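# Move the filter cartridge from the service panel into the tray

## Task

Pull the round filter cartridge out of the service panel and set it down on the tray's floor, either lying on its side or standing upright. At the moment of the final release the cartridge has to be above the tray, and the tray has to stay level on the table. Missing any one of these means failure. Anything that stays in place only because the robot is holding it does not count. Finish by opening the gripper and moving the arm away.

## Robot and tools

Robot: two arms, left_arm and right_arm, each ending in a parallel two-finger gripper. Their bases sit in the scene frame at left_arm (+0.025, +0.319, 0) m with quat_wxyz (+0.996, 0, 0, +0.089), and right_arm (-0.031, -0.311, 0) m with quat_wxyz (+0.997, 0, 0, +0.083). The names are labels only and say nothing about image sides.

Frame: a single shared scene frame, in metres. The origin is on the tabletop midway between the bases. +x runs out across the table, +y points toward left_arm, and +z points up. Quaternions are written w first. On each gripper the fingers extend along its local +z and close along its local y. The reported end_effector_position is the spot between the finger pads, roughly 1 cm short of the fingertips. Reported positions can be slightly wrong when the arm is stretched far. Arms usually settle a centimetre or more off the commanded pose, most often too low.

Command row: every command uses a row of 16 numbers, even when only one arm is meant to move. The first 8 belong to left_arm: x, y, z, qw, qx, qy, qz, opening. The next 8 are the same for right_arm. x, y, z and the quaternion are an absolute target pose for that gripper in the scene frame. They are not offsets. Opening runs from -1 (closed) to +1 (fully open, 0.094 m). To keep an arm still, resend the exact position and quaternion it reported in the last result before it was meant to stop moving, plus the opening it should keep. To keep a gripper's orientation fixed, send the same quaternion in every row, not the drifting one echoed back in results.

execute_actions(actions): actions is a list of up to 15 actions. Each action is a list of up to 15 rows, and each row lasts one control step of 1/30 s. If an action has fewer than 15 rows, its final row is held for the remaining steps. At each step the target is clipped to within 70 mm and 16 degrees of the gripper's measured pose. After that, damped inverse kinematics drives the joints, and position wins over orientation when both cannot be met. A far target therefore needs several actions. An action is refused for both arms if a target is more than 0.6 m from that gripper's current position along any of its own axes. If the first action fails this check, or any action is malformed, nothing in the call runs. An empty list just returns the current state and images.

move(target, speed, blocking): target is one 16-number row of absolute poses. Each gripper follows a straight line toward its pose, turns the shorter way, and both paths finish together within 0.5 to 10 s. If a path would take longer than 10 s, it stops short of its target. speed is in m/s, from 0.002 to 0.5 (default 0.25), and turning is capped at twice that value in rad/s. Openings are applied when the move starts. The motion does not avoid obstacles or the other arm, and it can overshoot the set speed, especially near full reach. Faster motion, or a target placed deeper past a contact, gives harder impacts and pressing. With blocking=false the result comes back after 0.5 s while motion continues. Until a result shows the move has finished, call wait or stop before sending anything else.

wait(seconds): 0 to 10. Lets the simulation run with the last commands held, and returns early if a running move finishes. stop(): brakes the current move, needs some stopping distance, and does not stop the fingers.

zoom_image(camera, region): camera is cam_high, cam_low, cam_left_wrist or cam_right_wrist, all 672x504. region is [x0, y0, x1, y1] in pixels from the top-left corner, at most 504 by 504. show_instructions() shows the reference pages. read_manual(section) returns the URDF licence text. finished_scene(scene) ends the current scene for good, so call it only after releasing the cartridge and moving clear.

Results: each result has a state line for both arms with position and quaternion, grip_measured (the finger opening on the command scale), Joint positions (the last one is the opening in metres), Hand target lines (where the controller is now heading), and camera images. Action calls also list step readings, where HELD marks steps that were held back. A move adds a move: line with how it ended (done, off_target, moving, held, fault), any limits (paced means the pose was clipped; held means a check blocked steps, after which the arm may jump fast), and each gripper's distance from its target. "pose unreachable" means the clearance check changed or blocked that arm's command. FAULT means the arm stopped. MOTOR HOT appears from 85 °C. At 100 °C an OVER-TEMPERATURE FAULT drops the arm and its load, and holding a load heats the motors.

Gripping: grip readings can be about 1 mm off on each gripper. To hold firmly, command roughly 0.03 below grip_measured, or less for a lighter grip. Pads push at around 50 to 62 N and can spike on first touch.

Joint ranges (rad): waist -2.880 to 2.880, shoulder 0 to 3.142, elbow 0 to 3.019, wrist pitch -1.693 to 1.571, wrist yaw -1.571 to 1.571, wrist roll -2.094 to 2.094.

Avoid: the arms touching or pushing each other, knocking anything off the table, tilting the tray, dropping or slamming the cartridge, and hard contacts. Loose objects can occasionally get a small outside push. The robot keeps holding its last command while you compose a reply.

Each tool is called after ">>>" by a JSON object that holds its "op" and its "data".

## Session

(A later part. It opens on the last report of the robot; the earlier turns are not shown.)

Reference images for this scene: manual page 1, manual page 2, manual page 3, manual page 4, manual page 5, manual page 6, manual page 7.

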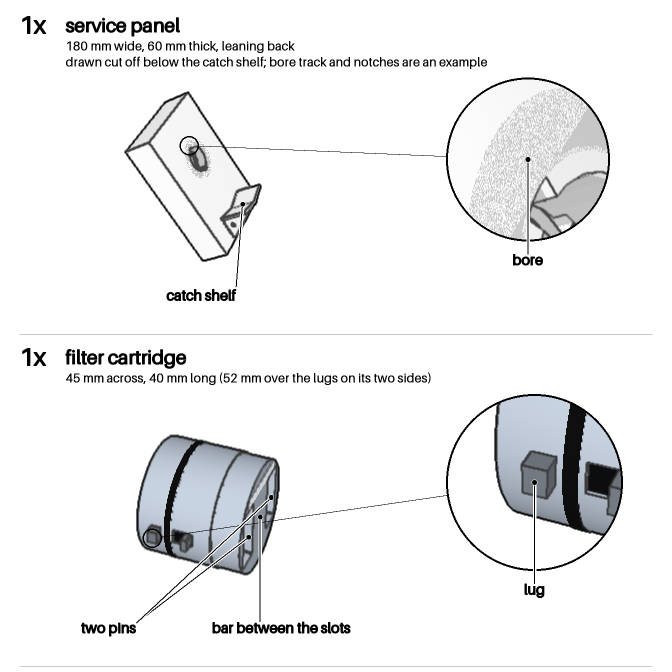

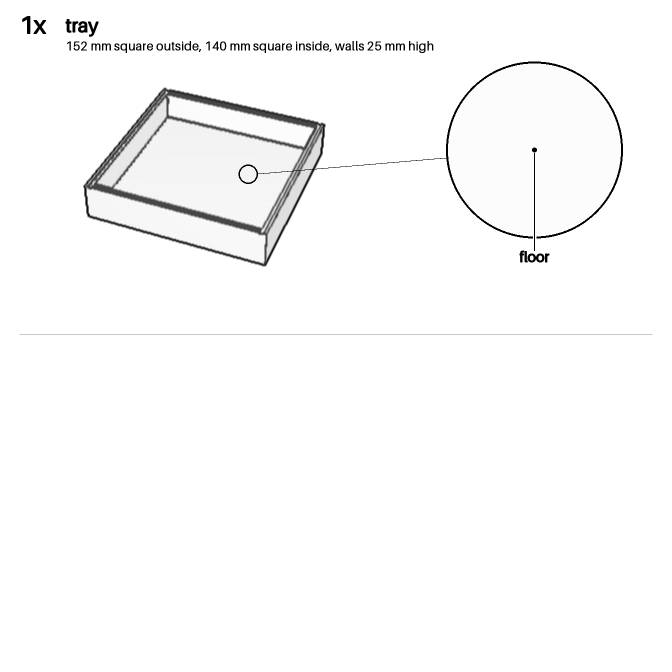

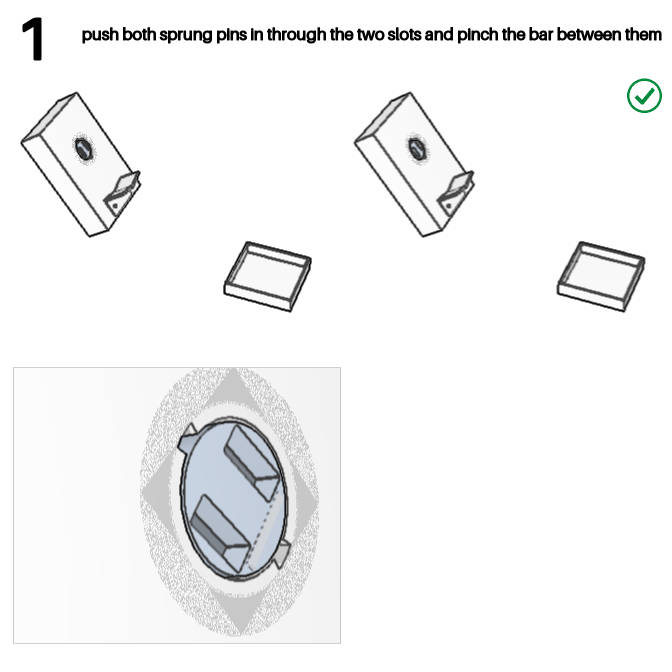

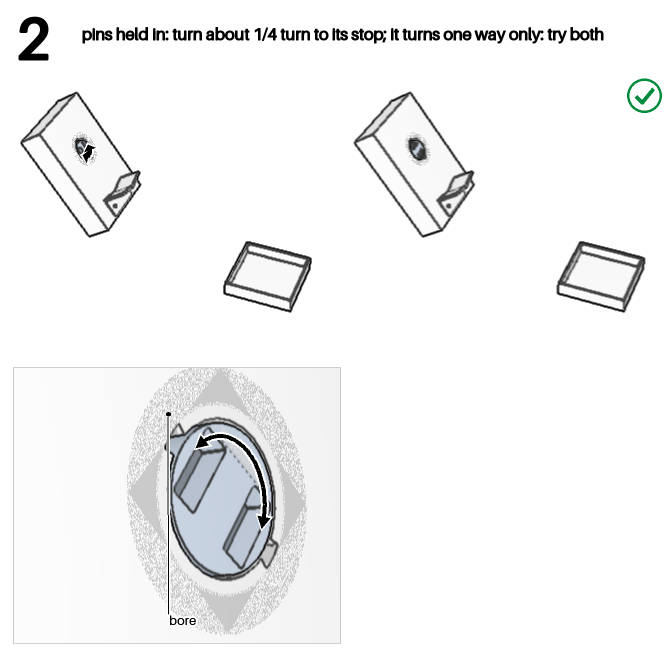

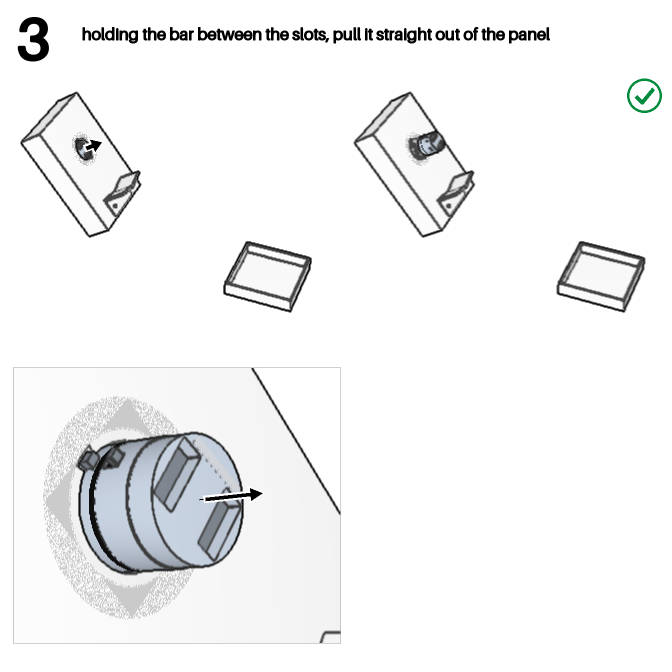

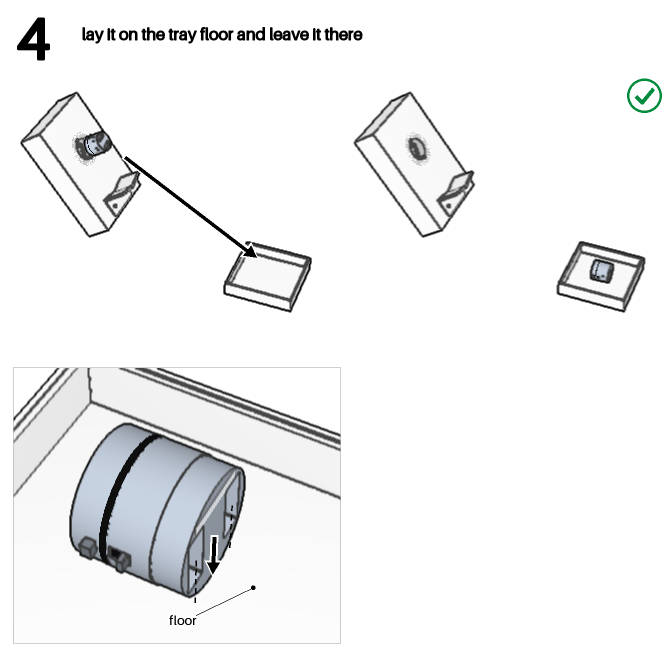

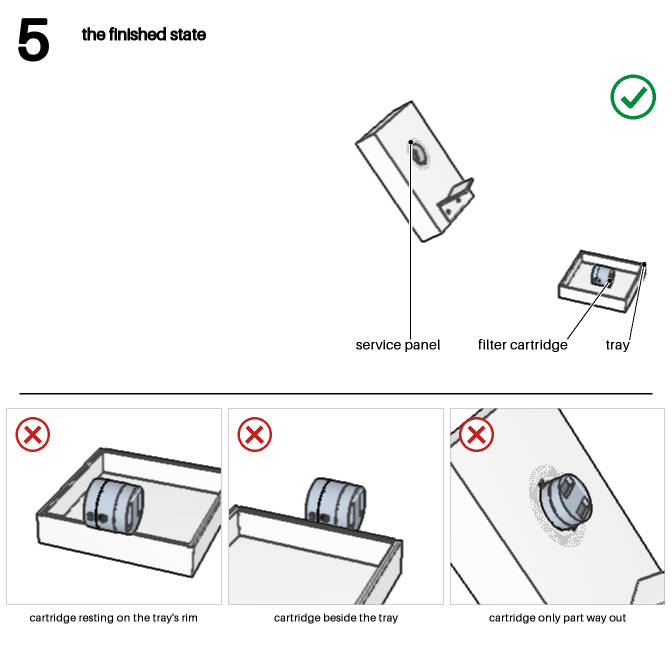

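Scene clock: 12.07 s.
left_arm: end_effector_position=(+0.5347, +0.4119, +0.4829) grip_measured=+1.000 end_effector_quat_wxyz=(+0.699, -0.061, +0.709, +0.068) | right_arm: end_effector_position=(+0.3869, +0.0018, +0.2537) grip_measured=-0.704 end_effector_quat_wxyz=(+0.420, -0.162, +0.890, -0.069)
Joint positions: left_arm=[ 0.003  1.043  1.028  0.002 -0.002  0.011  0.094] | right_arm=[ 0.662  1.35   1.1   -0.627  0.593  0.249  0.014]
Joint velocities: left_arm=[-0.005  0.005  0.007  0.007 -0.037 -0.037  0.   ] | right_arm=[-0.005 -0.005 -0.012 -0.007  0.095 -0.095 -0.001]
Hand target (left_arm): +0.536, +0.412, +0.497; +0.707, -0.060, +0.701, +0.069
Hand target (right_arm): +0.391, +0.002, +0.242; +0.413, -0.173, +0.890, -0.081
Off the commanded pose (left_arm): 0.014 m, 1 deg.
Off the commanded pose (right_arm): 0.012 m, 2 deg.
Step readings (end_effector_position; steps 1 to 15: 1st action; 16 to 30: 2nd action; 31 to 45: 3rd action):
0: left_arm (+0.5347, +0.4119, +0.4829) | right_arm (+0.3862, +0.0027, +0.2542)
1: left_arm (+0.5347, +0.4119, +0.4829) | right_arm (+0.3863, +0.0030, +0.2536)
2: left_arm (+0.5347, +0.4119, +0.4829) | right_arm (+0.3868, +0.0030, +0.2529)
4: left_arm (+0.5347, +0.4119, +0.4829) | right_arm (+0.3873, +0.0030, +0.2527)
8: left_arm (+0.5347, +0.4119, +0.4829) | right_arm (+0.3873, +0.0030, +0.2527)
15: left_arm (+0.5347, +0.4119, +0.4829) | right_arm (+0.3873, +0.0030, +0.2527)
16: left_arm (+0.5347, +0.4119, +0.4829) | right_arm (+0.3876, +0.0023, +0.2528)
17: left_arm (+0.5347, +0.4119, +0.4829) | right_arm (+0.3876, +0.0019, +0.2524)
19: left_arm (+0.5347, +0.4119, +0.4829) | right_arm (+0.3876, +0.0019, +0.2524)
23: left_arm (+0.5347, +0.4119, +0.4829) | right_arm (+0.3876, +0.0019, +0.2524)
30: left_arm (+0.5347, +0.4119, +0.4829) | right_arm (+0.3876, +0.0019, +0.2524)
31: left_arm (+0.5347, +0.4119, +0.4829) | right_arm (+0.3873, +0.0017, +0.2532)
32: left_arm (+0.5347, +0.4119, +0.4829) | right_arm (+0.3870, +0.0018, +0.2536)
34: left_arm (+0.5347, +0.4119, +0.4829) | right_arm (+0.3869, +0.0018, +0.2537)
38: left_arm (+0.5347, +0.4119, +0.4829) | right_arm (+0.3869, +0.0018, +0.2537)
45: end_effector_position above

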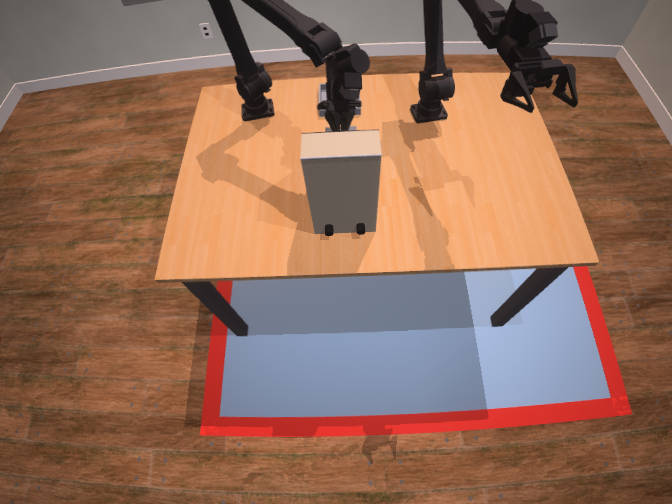

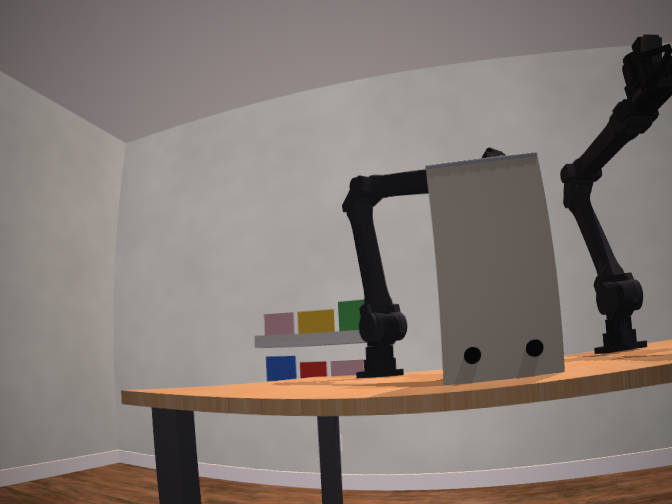

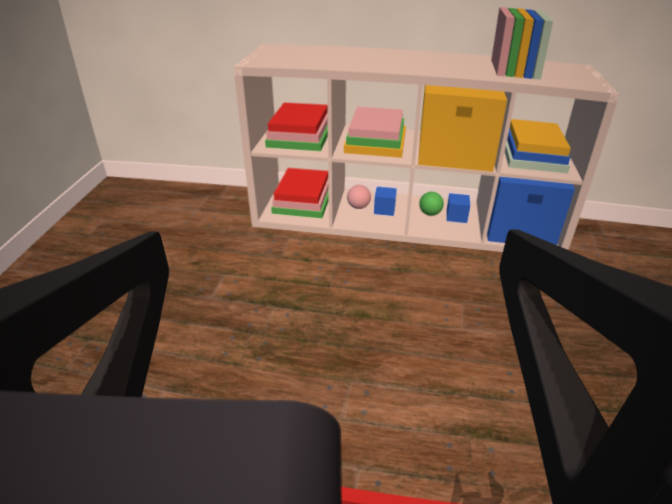

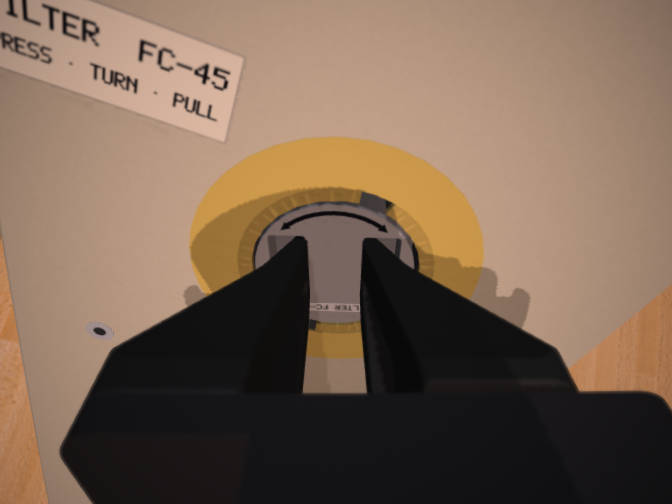

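>>> {"op": "move", "data": {"target": [0.536,0.412,0.497,0.707,-0.06,0.701,0.069,1,0.388,0.002,0.254,0.302,-0.635,0.646,-0.297,-0.75], "speed": 0.4}}

>>> {"op": "execute_actions", "data": {"actions": [[[0.536,0.412,0.497,0.707,-0.06,0.701,0.069,1,0.389,0.008,0.28,0.333,-0.613,0.655,-0.29,-0.75]],[[0.536,0.412,0.497,0.707,-0.06,0.701,0.069,1,0.381,0.009,0.29,0.333,-0.613,0.655,-0.29,-0.75]],[[0.536,0.412,0.497,0.707,-0.06,0.701,0.069,1,0.373,0.009,0.297,0.333,-0.613,0.655,-0.29,-0.75]]]}}

Scene clock: 14.57 s.
left_arm: end_effector_position=(+0.5347, +0.4119, +0.4829) grip_measured=+1.000 end_effector_quat_wxyz=(+0.699, -0.061, +0.709, +0.068) | right_arm: end_effector_position=(+0.3865, +0.0009, +0.2540) grip_measured=-0.704 end_effector_quat_wxyz=(+0.311, -0.623, +0.655, -0.293)
Joint positions: left_arm=[ 0.003  1.043  1.028  0.002 -0.002  0.011  0.094] | right_arm=[ 0.665  1.35   1.1   -0.631  0.603 -0.913  0.014]
Joint velocities: left_arm=[-0.005 -0.005 -0.002  0.012  0.051  0.007  0.   ] | right_arm=[-0.024  0.005 -0.007 -0.017  0.007  0.007 -0.001]
Hand target (left_arm): +0.536, +0.412, +0.497; +0.707, -0.060, +0.701, +0.069
Hand target (right_arm): +0.388, +0.002, +0.254; -0.302, +0.635, -0.646, +0.297
Off the commanded pose (left_arm): 0.014 m, 1 deg.
Off the commanded pose (right_arm): 0.002 m, 2 deg.
move: off_target (left_arm)

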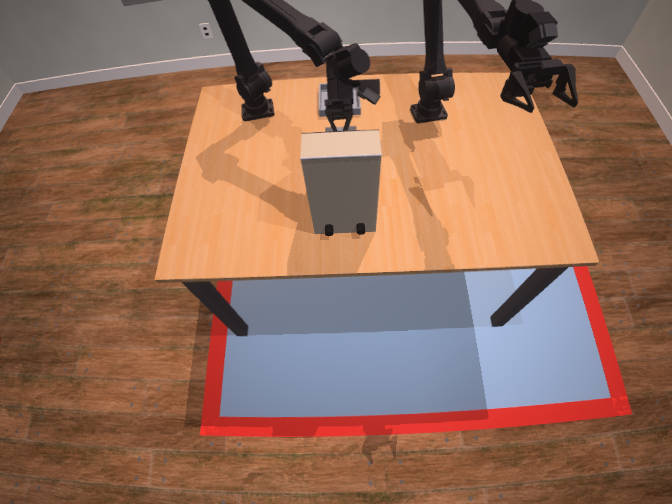

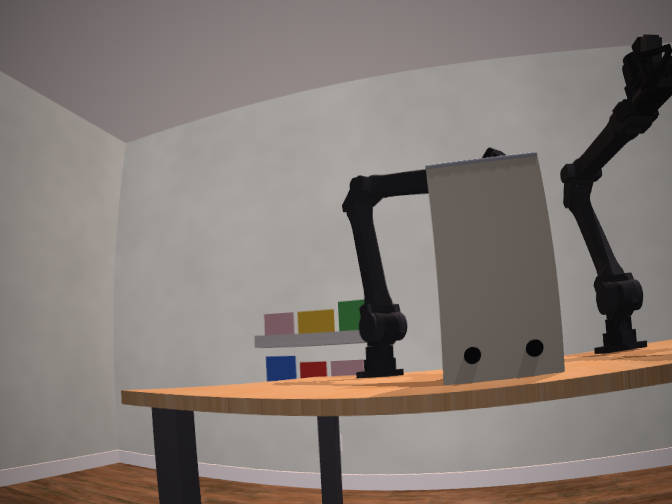

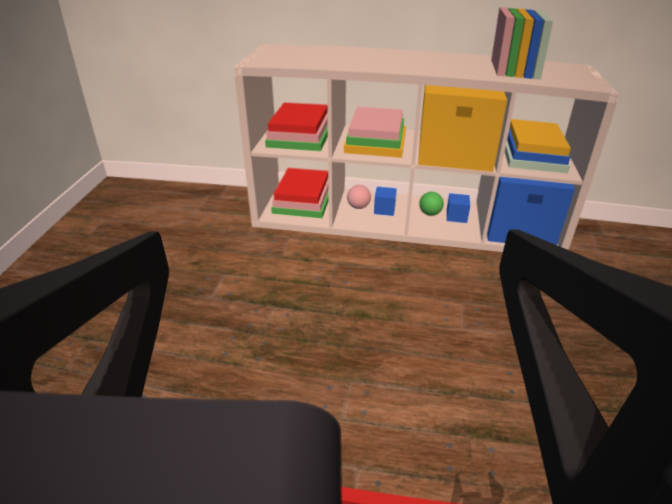

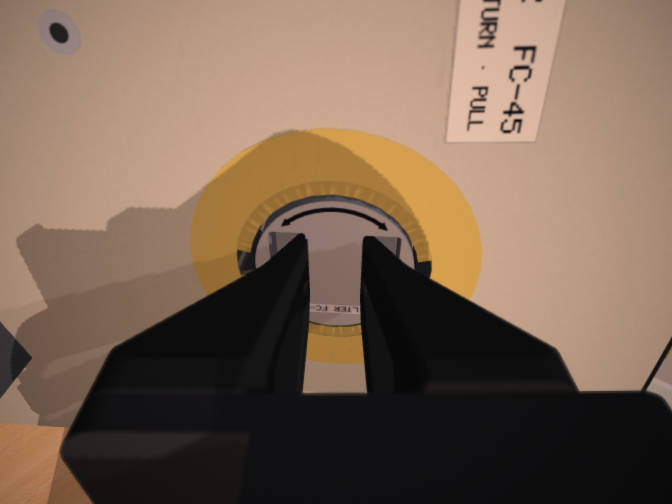

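Scene clock: 16.07 s.
left_arm: end_effector_position=(+0.5347, +0.4119, +0.4829) grip_measured=+1.000 end_effector_quat_wxyz=(+0.699, -0.061, +0.709, +0.068) | right_arm: end_effector_position=(+0.3740, +0.0010, +0.2635) grip_measured=-0.704 end_effector_quat_wxyz=(+0.307, -0.624, +0.654, -0.296)
Joint positions: left_arm=[ 0.003  1.043  1.028  0.002 -0.002  0.011  0.094] | right_arm=[ 0.689  1.327  1.106 -0.68   0.625 -0.893  0.014]
Joint velocities: left_arm=[-0.015  0.005  0.002  0.012 -0.022 -0.022  0.   ] | right_arm=[-0.005  0.005  0.002 -0.002 -0.037 -0.007  0.001]
Hand target (left_arm): +0.536, +0.412, +0.497; +0.707, -0.060, +0.701, +0.069
Hand target (right_arm): +0.372, +0.008, +0.297; -0.333, +0.613, -0.655, +0.290
Off the commanded pose (left_arm): 0.014 m, 1 deg.
Off the commanded pose (right_arm): 0.034 m, 3 deg.
Step readings (end_effector_position; steps 1 to 15: 1st action; 16 to 30: 2nd action; 31 to 45: 3rd action):
0: left_arm (+0.5347, +0.4119, +0.4829) | right_arm (+0.3865, +0.0009, +0.2540)
1: left_arm (+0.5347, +0.4119, +0.4829) | right_arm (+0.3863, +0.0012, +0.2541)
2: left_arm (+0.5347, +0.4119, +0.4829) | right_arm (+0.3864, +0.0011, +0.2543)
4: left_arm (+0.5347, +0.4119, +0.4829) | right_arm (+0.3864, +0.0011, +0.2543)
8: left_arm (+0.5347, +0.4119, +0.4829) | right_arm (+0.3864, +0.0011, +0.2543)
15: left_arm (+0.5347, +0.4119, +0.4829) | right_arm (+0.3864, +0.0011, +0.2543)
16: left_arm (+0.5347, +0.4119, +0.4829) | right_arm (+0.3860, +0.0014, +0.2548)
17: left_arm (+0.5347, +0.4119, +0.4829) | right_arm (+0.3854, +0.0014, +0.2551)
19: left_arm (+0.5347, +0.4119, +0.4829) | right_arm (+0.3839, +0.0014, +0.2561)
23: left_arm (+0.5347, +0.4119, +0.4829) | right_arm (+0.3826, +0.0012, +0.2572)
30: left_arm (+0.5347, +0.4119, +0.4829) | right_arm (+0.3824, +0.0013, +0.2573)
31: left_arm (+0.5347, +0.4119, +0.4829) | right_arm (+0.3820, +0.0011, +0.2576)
32: left_arm (+0.5347, +0.4119, +0.4829) | right_arm (+0.3809, +0.0012, +0.2583)
34: left_arm (+0.5347, +0.4119, +0.4829) | right_arm (+0.3780, +0.0012, +0.2608)
38: left_arm (+0.5347, +0.4119, +0.4829) | right_arm (+0.3746, +0.0011, +0.2633)
45: end_effector_position above

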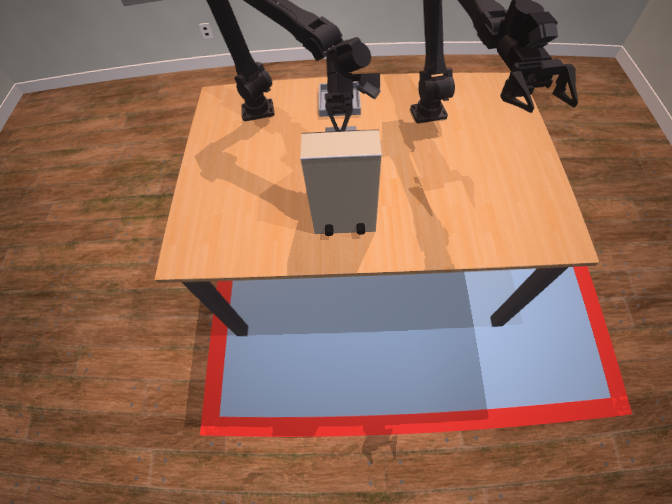

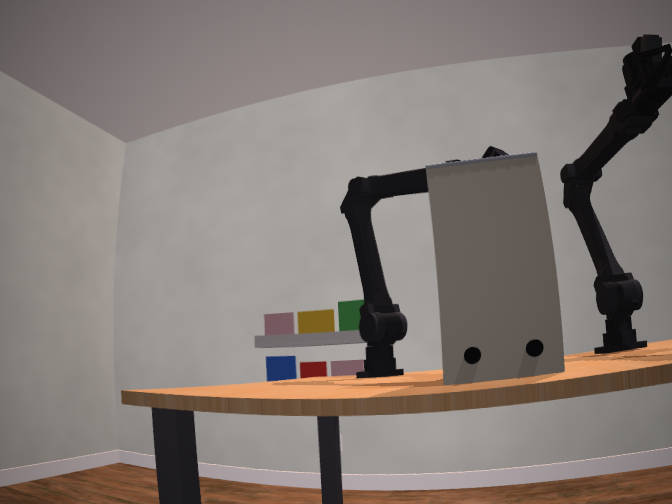

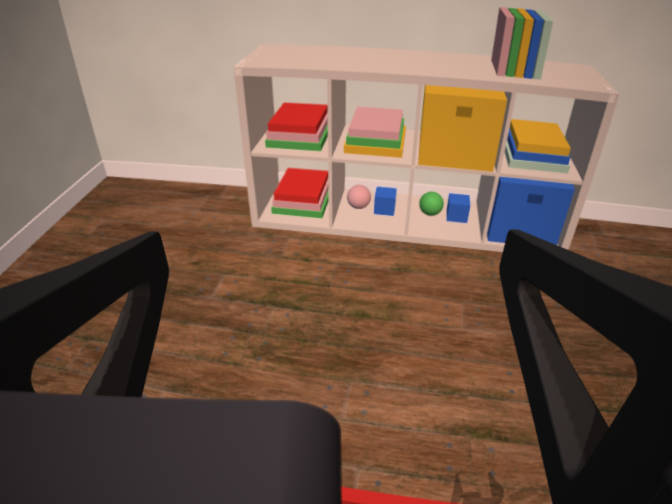

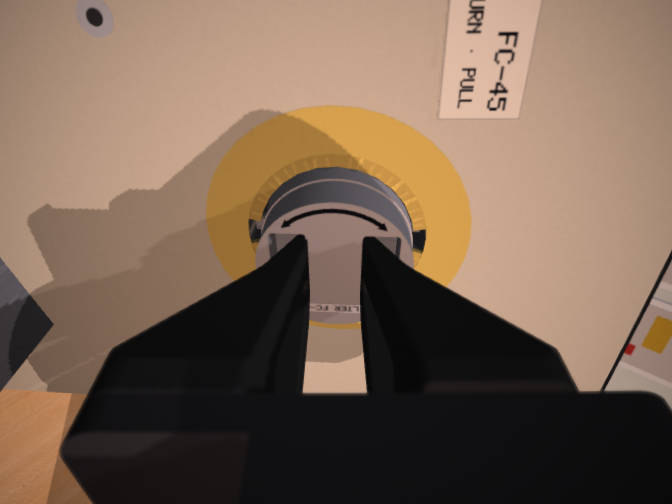

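>>> {"op": "execute_actions", "data": {"actions": [[[0.536,0.412,0.497,0.707,-0.06,0.701,0.069,1,0.364,0.01,0.309,0.335,-0.605,0.66,-0.288,-0.75]],[[0.536,0.412,0.497,0.707,-0.06,0.701,0.069,1,0.353,0.01,0.32,0.335,-0.605,0.66,-0.288,-0.75]],[[0.536,0.412,0.497,0.707,-0.06,0.701,0.069,1,0.333,0.01,0.337,0.335,-0.605,0.66,-0.288,-0.75]]]}}

Scene clock: 17.93 s.
left_arm: end_effector_position=(+0.5347, +0.4119, +0.4829) grip_measured=+1.000 end_effector_quat_wxyz=(+0.699, -0.061, +0.709, +0.068) | right_arm: end_effector_position=(+0.3245, -0.0009, +0.2896) grip_measured=-0.704 end_effector_quat_wxyz=(+0.292, -0.632, +0.654, -0.295)
Joint positions: left_arm=[ 0.003  1.043  1.028  0.002 -0.002  0.011  0.094] | right_arm=[ 0.781  1.25   1.126 -0.868  0.673 -0.796  0.014]
Joint velocities: left_arm=[ 0.005 -0.005  0.017  0.007 -0.081 -0.022  0.   ] | right_arm=[-0.005 -0.005 -0.002 -0.007 -0.022  0.007  0.001]
Hand target (left_arm): +0.536, +0.412, +0.497; +0.707, -0.060, +0.701, +0.069
Hand target (right_arm): +0.331, +0.007, +0.337; -0.336, +0.606, -0.661, +0.288
Off the commanded pose (left_arm): 0.014 m, 1 deg.
Off the commanded pose (right_arm): 0.049 m, 6 deg.
Step readings (end_effector_position; steps 1 to 15: 1st action; 16 to 30: 2nd action; 31 to 45: 3rd action):
0: left_arm (+0.5347, +0.4119, +0.4829) | right_arm (+0.3740, +0.0010, +0.2635)
1: left_arm (+0.5347, +0.4119, +0.4829) | right_arm (+0.3733, +0.0008, +0.2641)
2: left_arm (+0.5347, +0.4119, +0.4829) | right_arm (+0.3719, +0.0010, +0.2649)
4: left_arm (+0.5347, +0.4119, +0.4829) | right_arm (+0.3678, +0.0009, +0.2681)
8: left_arm (+0.5347, +0.4119, +0.4829) | right_arm (+0.3611, +0.0002, +0.2733)
15: left_arm (+0.5347, +0.4119, +0.4829) | right_arm (+0.3601, +0.0001, +0.2739)
16: left_arm (+0.5347, +0.4119, +0.4829) | right_arm (+0.3595, -0.0003, +0.2745)
17: left_arm (+0.5347, +0.4119, +0.4829) | right_arm (+0.3581, -0.0000, +0.2754)
19: left_arm (+0.5347, +0.4119, +0.4829) | right_arm (+0.3542, +0.0004, +0.2780)
23: left_arm (+0.5347, +0.4119, +0.4829) | right_arm (+0.3483, +0.0006, +0.2790)
30: left_arm (+0.5347, +0.4119, +0.4829) | right_arm (+0.3476, +0.0004, +0.2785)
31: left_arm (+0.5347, +0.4119, +0.4829) | right_arm (+0.3463, -0.0008, +0.2790)
32: left_arm (+0.5347, +0.4119, +0.4829) | right_arm (+0.3431, -0.0030, +0.2789)
34: left_arm (+0.5347, +0.4119, +0.4829) | right_arm (+0.3348, -0.0029, +0.2801)
38: left_arm (+0.5347, +0.4119, +0.4829) | right_arm (+0.3253, -0.0000, +0.2869)
45: end_effector_position above

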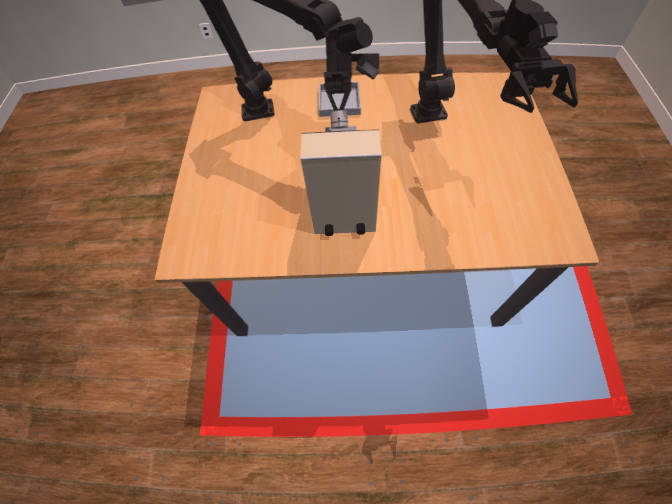

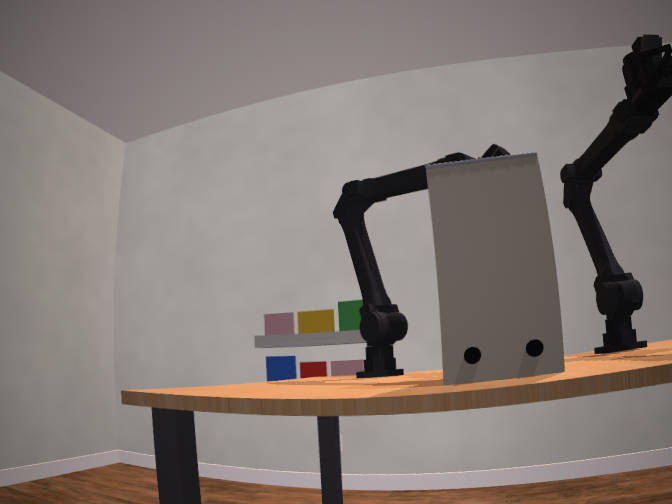

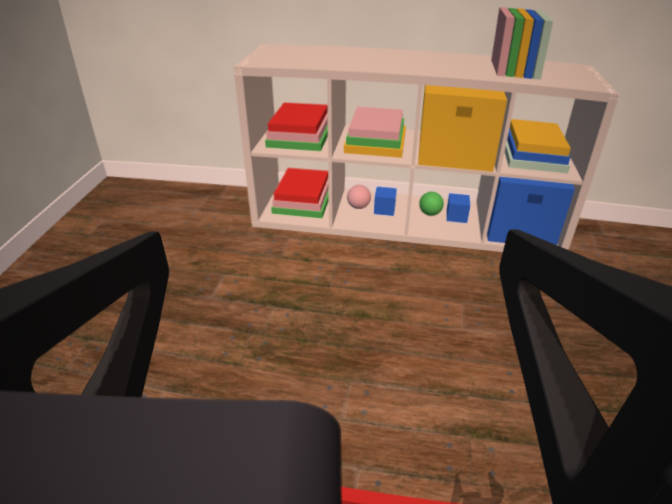

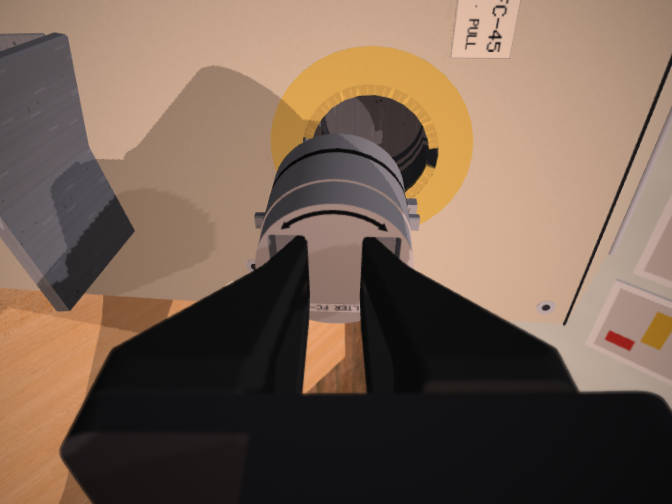

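>>> {"op": "move", "data": {"target": [0.536,0.412,0.497,0.707,-0.06,0.701,0.069,1,-0.05,-0.005,0.145,0,-0.707,0.707,0,-0.75], "speed": 0.3}}

>>> {"op": "move", "data": {"target": [0.536,0.412,0.497,0.707,-0.06,0.701,0.069,1,-0.05,-0.005,0.043,0,-0.707,0.707,0,-0.75], "speed": 0.08}}

Scene clock: 21.70 s.
left_arm: end_effector_position=(+0.5347, +0.4119, +0.4829) grip_measured=+1.000 end_effector_quat_wxyz=(+0.699, -0.061, +0.709, +0.068) | right_arm: end_effector_position=(-0.0518, -0.0073, +0.1431) grip_measured=-0.704 end_effector_quat_wxyz=(-0.005, -0.713, +0.701, -0.005)
Joint positions: left_arm=[ 0.003  1.043  1.028  0.002 -0.002  0.011  0.094] | right_arm=[ 1.472  1.192  0.876 -1.268 -0.002  0.051  0.014]
Joint velocities: left_arm=[-0.005 -0.005 -0.022  0.022 -0.007 -0.007  0.   ] | right_arm=[-0.005 -0.005 -0.007 -0.007 -0.007  0.051 -0.   ]
Hand target (left_arm): +0.536, +0.412, +0.497; +0.707, -0.060, +0.701, +0.069
Hand target (right_arm): -0.052, -0.003, +0.145; -0.000, +0.707, -0.707, -0.001
Off the commanded pose (left_arm): 0.014 m, 1 deg.
Off the commanded pose (right_arm): 0.003 m, 1 deg.
move: off_target (left_arm)

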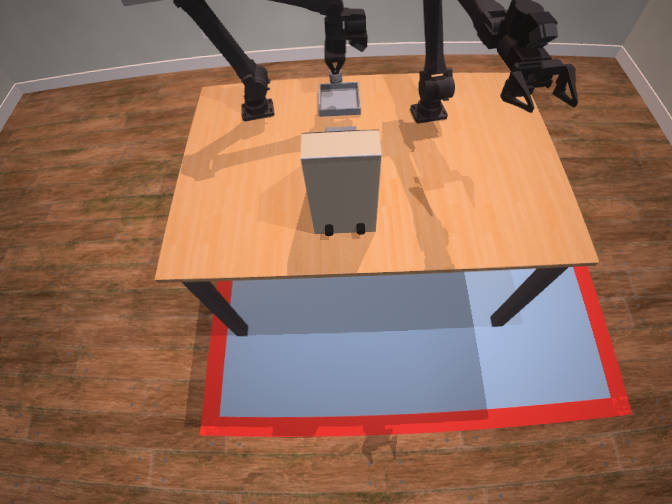

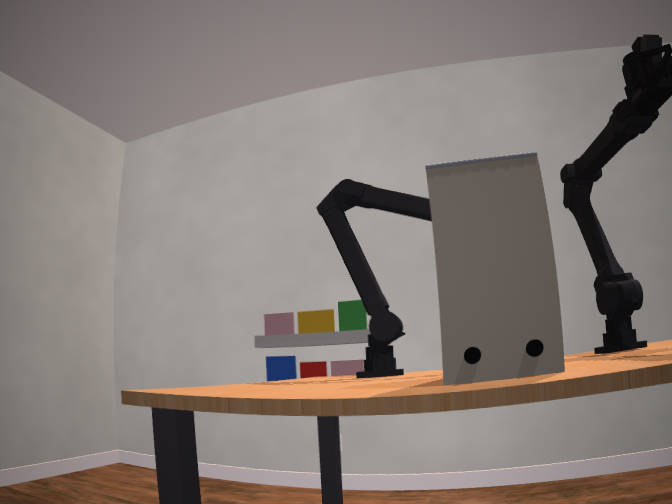

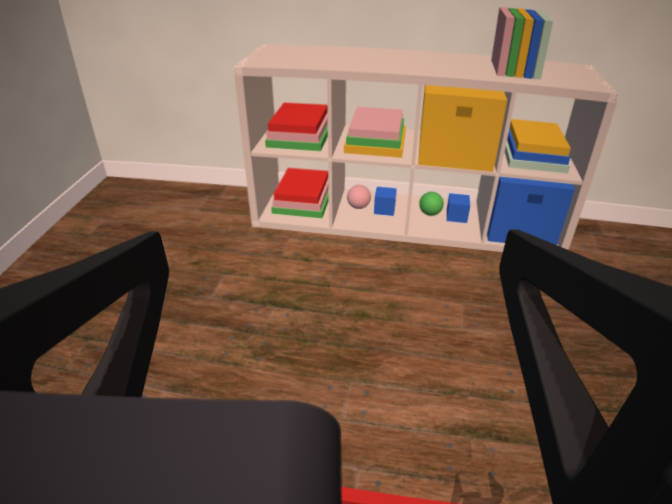

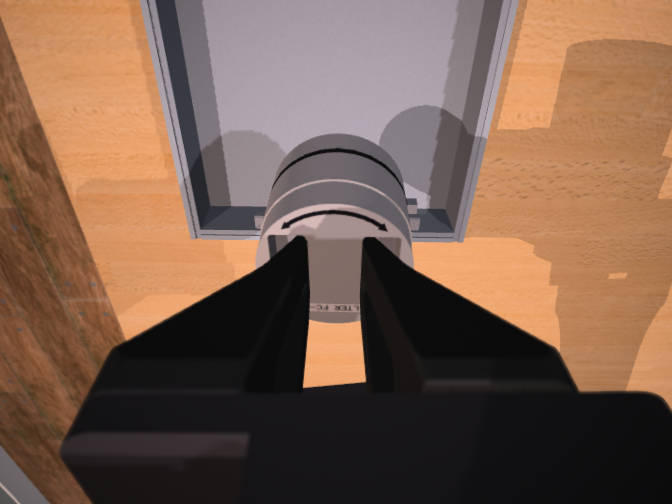

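Scene clock: 23.20 s.
left_arm: end_effector_position=(+0.5347, +0.4119, +0.4829) grip_measured=+1.000 end_effector_quat_wxyz=(+0.699, -0.061, +0.709, +0.068) | right_arm: end_effector_position=(-0.0517, -0.0065, +0.0505) grip_measured=-0.704 end_effector_quat_wxyz=(-0.000, -0.713, +0.701, +0.000)
Joint positions: left_arm=[ 0.003  1.043  1.028  0.002 -0.002  0.011  0.094] | right_arm=[ 1.472  1.315  0.708 -0.964 -0.001  0.051  0.014]
Joint velocities: left_arm=[-0.005 -0.015  0.007 -0.007  0.037 -0.022  0.   ] | right_arm=[-0.005  0.005 -0.002  0.007  0.051  0.022  0.001]
Hand target (left_arm): +0.536, +0.412, +0.497; +0.707, -0.060, +0.701, +0.069
Hand target (right_arm): -0.050, -0.005, +0.043; +0.000, +0.707, -0.707, +0.000
Off the commanded pose (left_arm): 0.014 m, 1 deg.
Off the commanded pose (right_arm): 0.008 m, 1 deg.
move: off_target (left_arm)

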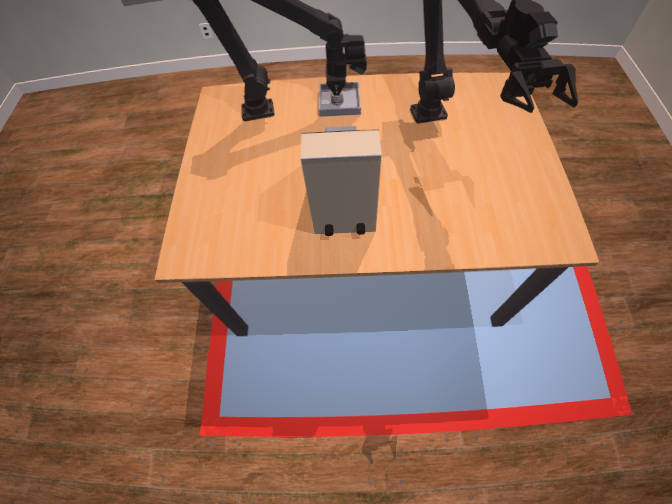

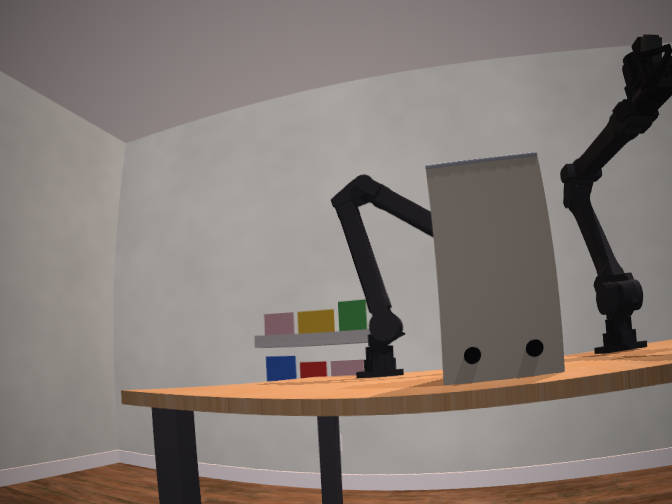

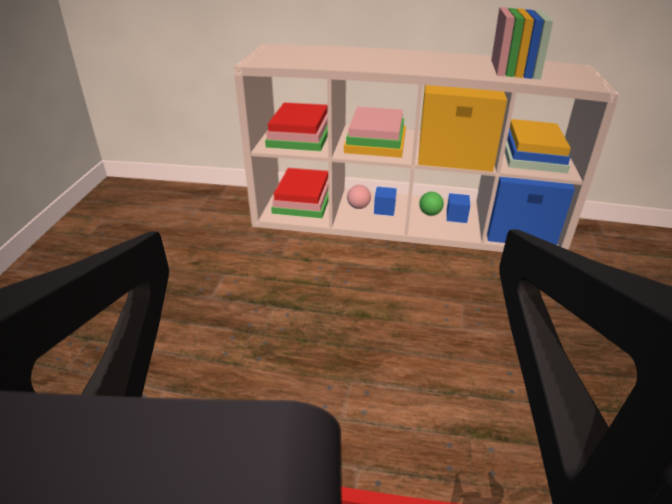

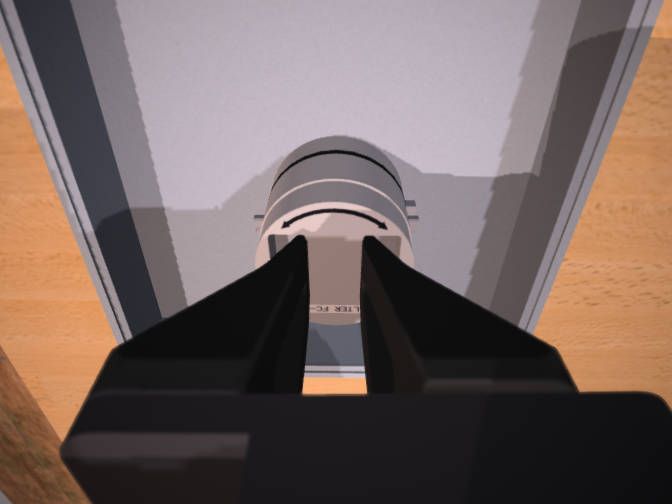

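>>> {"op": "execute_actions", "data": {"actions": [[[0.536,0.412,0.497,0.707,-0.06,0.701,0.069,1,-0.05,-0.005,0.035,0,-0.707,0.707,0,-0.75]],[[0.536,0.412,0.497,0.707,-0.06,0.701,0.069,1,-0.05,-0.005,0.04,0,-0.707,0.707,0,-0.6]]]}}

>>> {"op": "move", "data": {"target": [0.536,0.412,0.497,0.707,-0.06,0.701,0.069,1,-0.05,0.04,0.2,0,-0.707,0.707,0,-0.6], "speed": 0.15}}

Scene clock: 24.57 s.
left_arm: end_effector_position=(+0.5347, +0.4119, +0.4829) grip_measured=+1.000 end_effector_quat_wxyz=(+0.699, -0.061, +0.709, +0.068) | right_arm: end_effector_position=(-0.0520, -0.0015, +0.0505) grip_measured=-0.603 end_effector_quat_wxyz=(+0.007, -0.713, +0.701, +0.008)
Joint positions: left_arm=[ 0.003  1.043  1.028  0.002 -0.002  0.011  0.094] | right_arm=[ 1.472  1.315  0.708 -0.943 -0.     0.051  0.019]
Joint velocities: left_arm=[-0.005 -0.015 -0.002 -0.007 -0.037  0.081  0.   ] | right_arm=[-0.015 -0.015 -0.002 -0.017 -0.007 -0.022 -0.   ]
Hand target (left_arm): +0.536, +0.412, +0.497; +0.707, -0.060, +0.701, +0.069
Hand target (right_arm): -0.050, -0.005, +0.040; +0.000, +0.707, -0.707, -0.000
Off the commanded pose (left_arm): 0.014 m, 1 deg.
Off the commanded pose (right_arm): 0.011 m, 2 deg.
Step readings (end_effector_position; steps 1 to 15: 1st action; 16 to 30: 2nd action):
0: left_arm (+0.5347, +0.4119, +0.4829) | right_arm (-0.0517, -0.0065, +0.0505)
1: left_arm (+0.5347, +0.4119, +0.4829) | right_arm (-0.0517, -0.0061, +0.0504)
2: left_arm (+0.5347, +0.4119, +0.4829) | right_arm (-0.0518, -0.0050, +0.0504)
4: left_arm (+0.5347, +0.4119, +0.4829) | right_arm (-0.0519, -0.0030, +0.0504)
8: left_arm (+0.5347, +0.4119, +0.4829) | right_arm (-0.0520, -0.0022, +0.0504)
15: left_arm (+0.5347, +0.4119, +0.4829) | right_arm (-0.0520, -0.0022, +0.0504)
16: left_arm (+0.5347, +0.4119, +0.4829) | right_arm (-0.0519, -0.0019, +0.0504)
17: left_arm (+0.5347, +0.4119, +0.4829) | right_arm (-0.0520, -0.0015, +0.0505)
19: left_arm (+0.5347, +0.4119, +0.4829) | right_arm (-0.0520, -0.0015, +0.0505)
23: left_arm (+0.5347, +0.4119, +0.4829) | right_arm (-0.0520, -0.0015, +0.0505)
30: end_effector_position above

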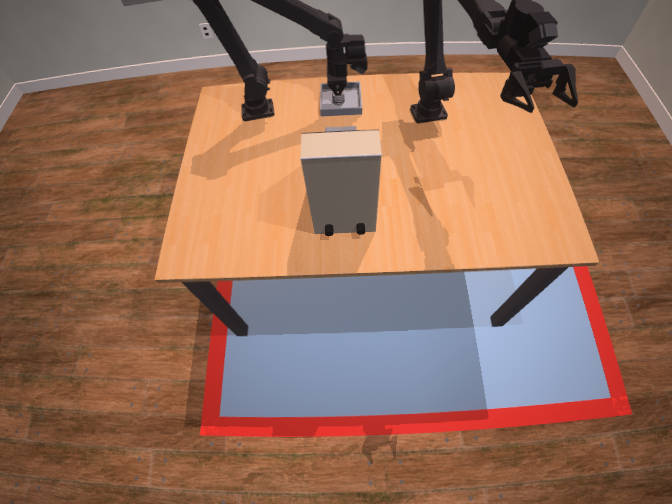

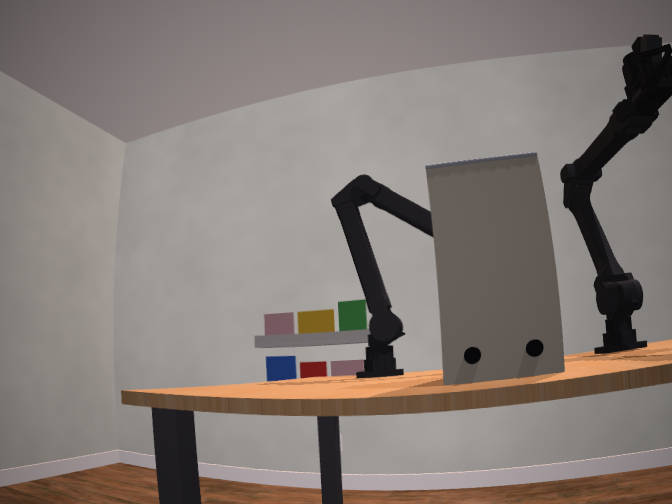

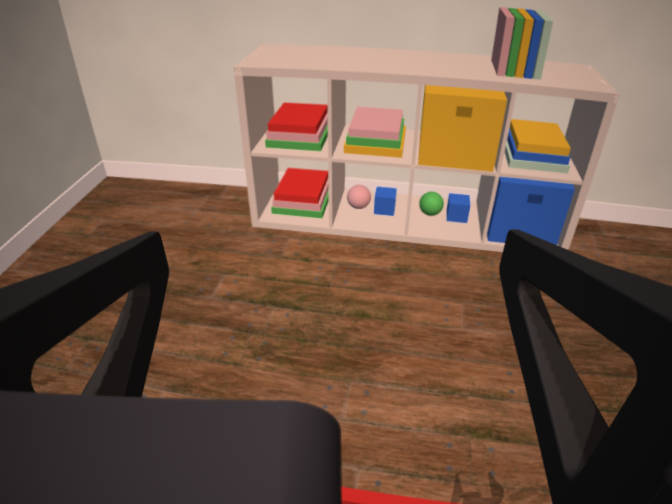

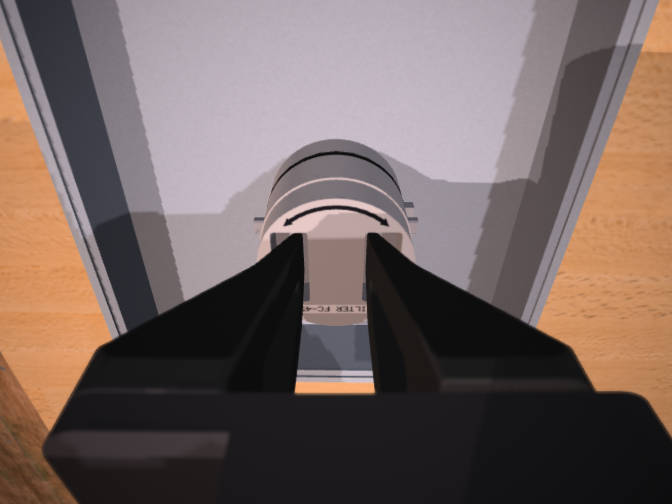

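Scene clock: 26.00 s.
left_arm: end_effector_position=(+0.5347, +0.4119, +0.4829) grip_measured=+1.000 end_effector_quat_wxyz=(+0.699, -0.061, +0.709, +0.068) | right_arm: end_effector_position=(-0.0518, +0.0252, +0.1814) grip_measured=-0.603 end_effector_quat_wxyz=(-0.015, -0.711, +0.703, -0.016)
Joint positions: left_arm=[ 0.003  1.043  1.028  0.002 -0.002  0.011  0.094] | right_arm=[ 1.467  1.273  1.047 -1.388 -0.     0.051  0.019]
Joint velocities: left_arm=[-0.005 -0.005 -0.012 -0.007  0.11  -0.037  0.   ] | right_arm=[-0.005 -0.024  0.012 -0.012  0.007  0.007 -0.   ]
Hand target (left_arm): +0.536, +0.412, +0.497; +0.707, -0.060, +0.701, +0.069
Hand target (right_arm): -0.050, +0.038, +0.200; -0.000, +0.707, -0.707, -0.000
Off the commanded pose (left_arm): 0.014 m, 1 deg.
Off the commanded pose (right_arm): 0.024 m, 3 deg.
move: off_target (left_arm, right_arm)

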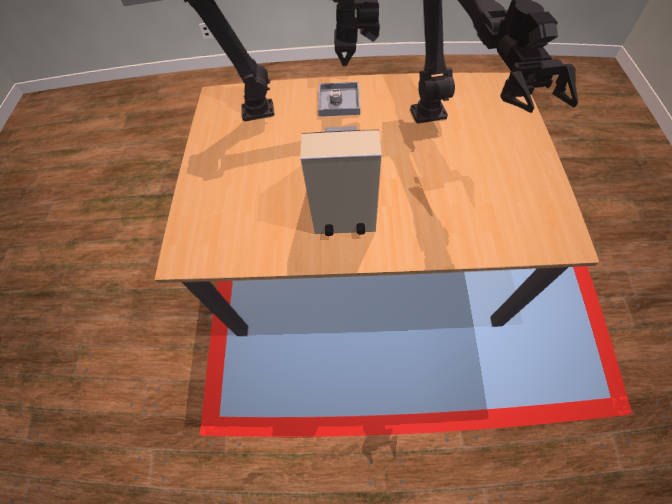

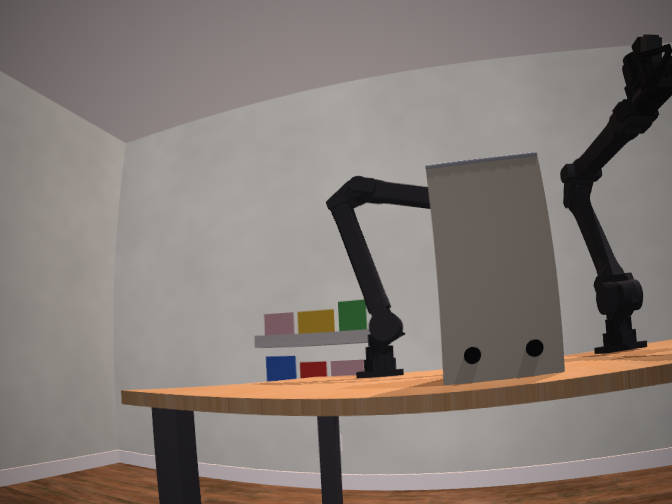

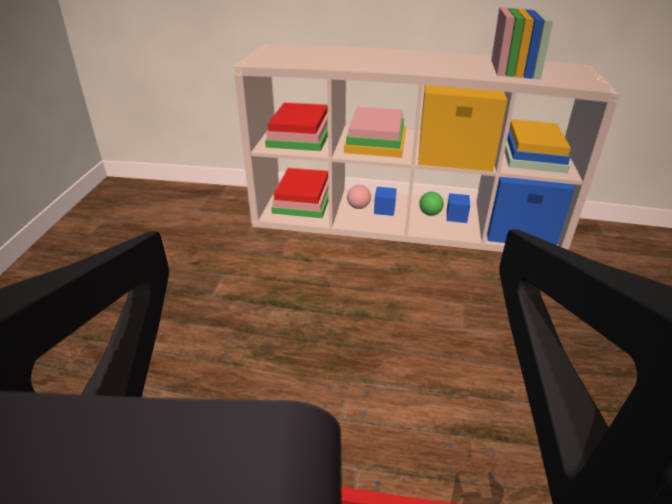

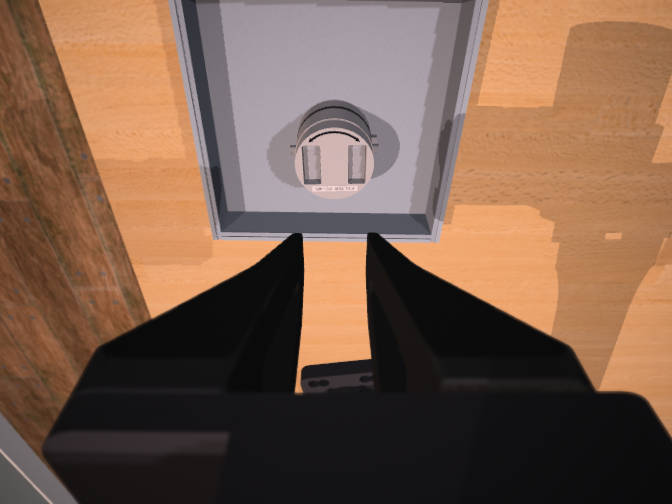

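>>> {"op": "finished_scene", "data": {"scene": 2}}

The scene is finished: the task was done.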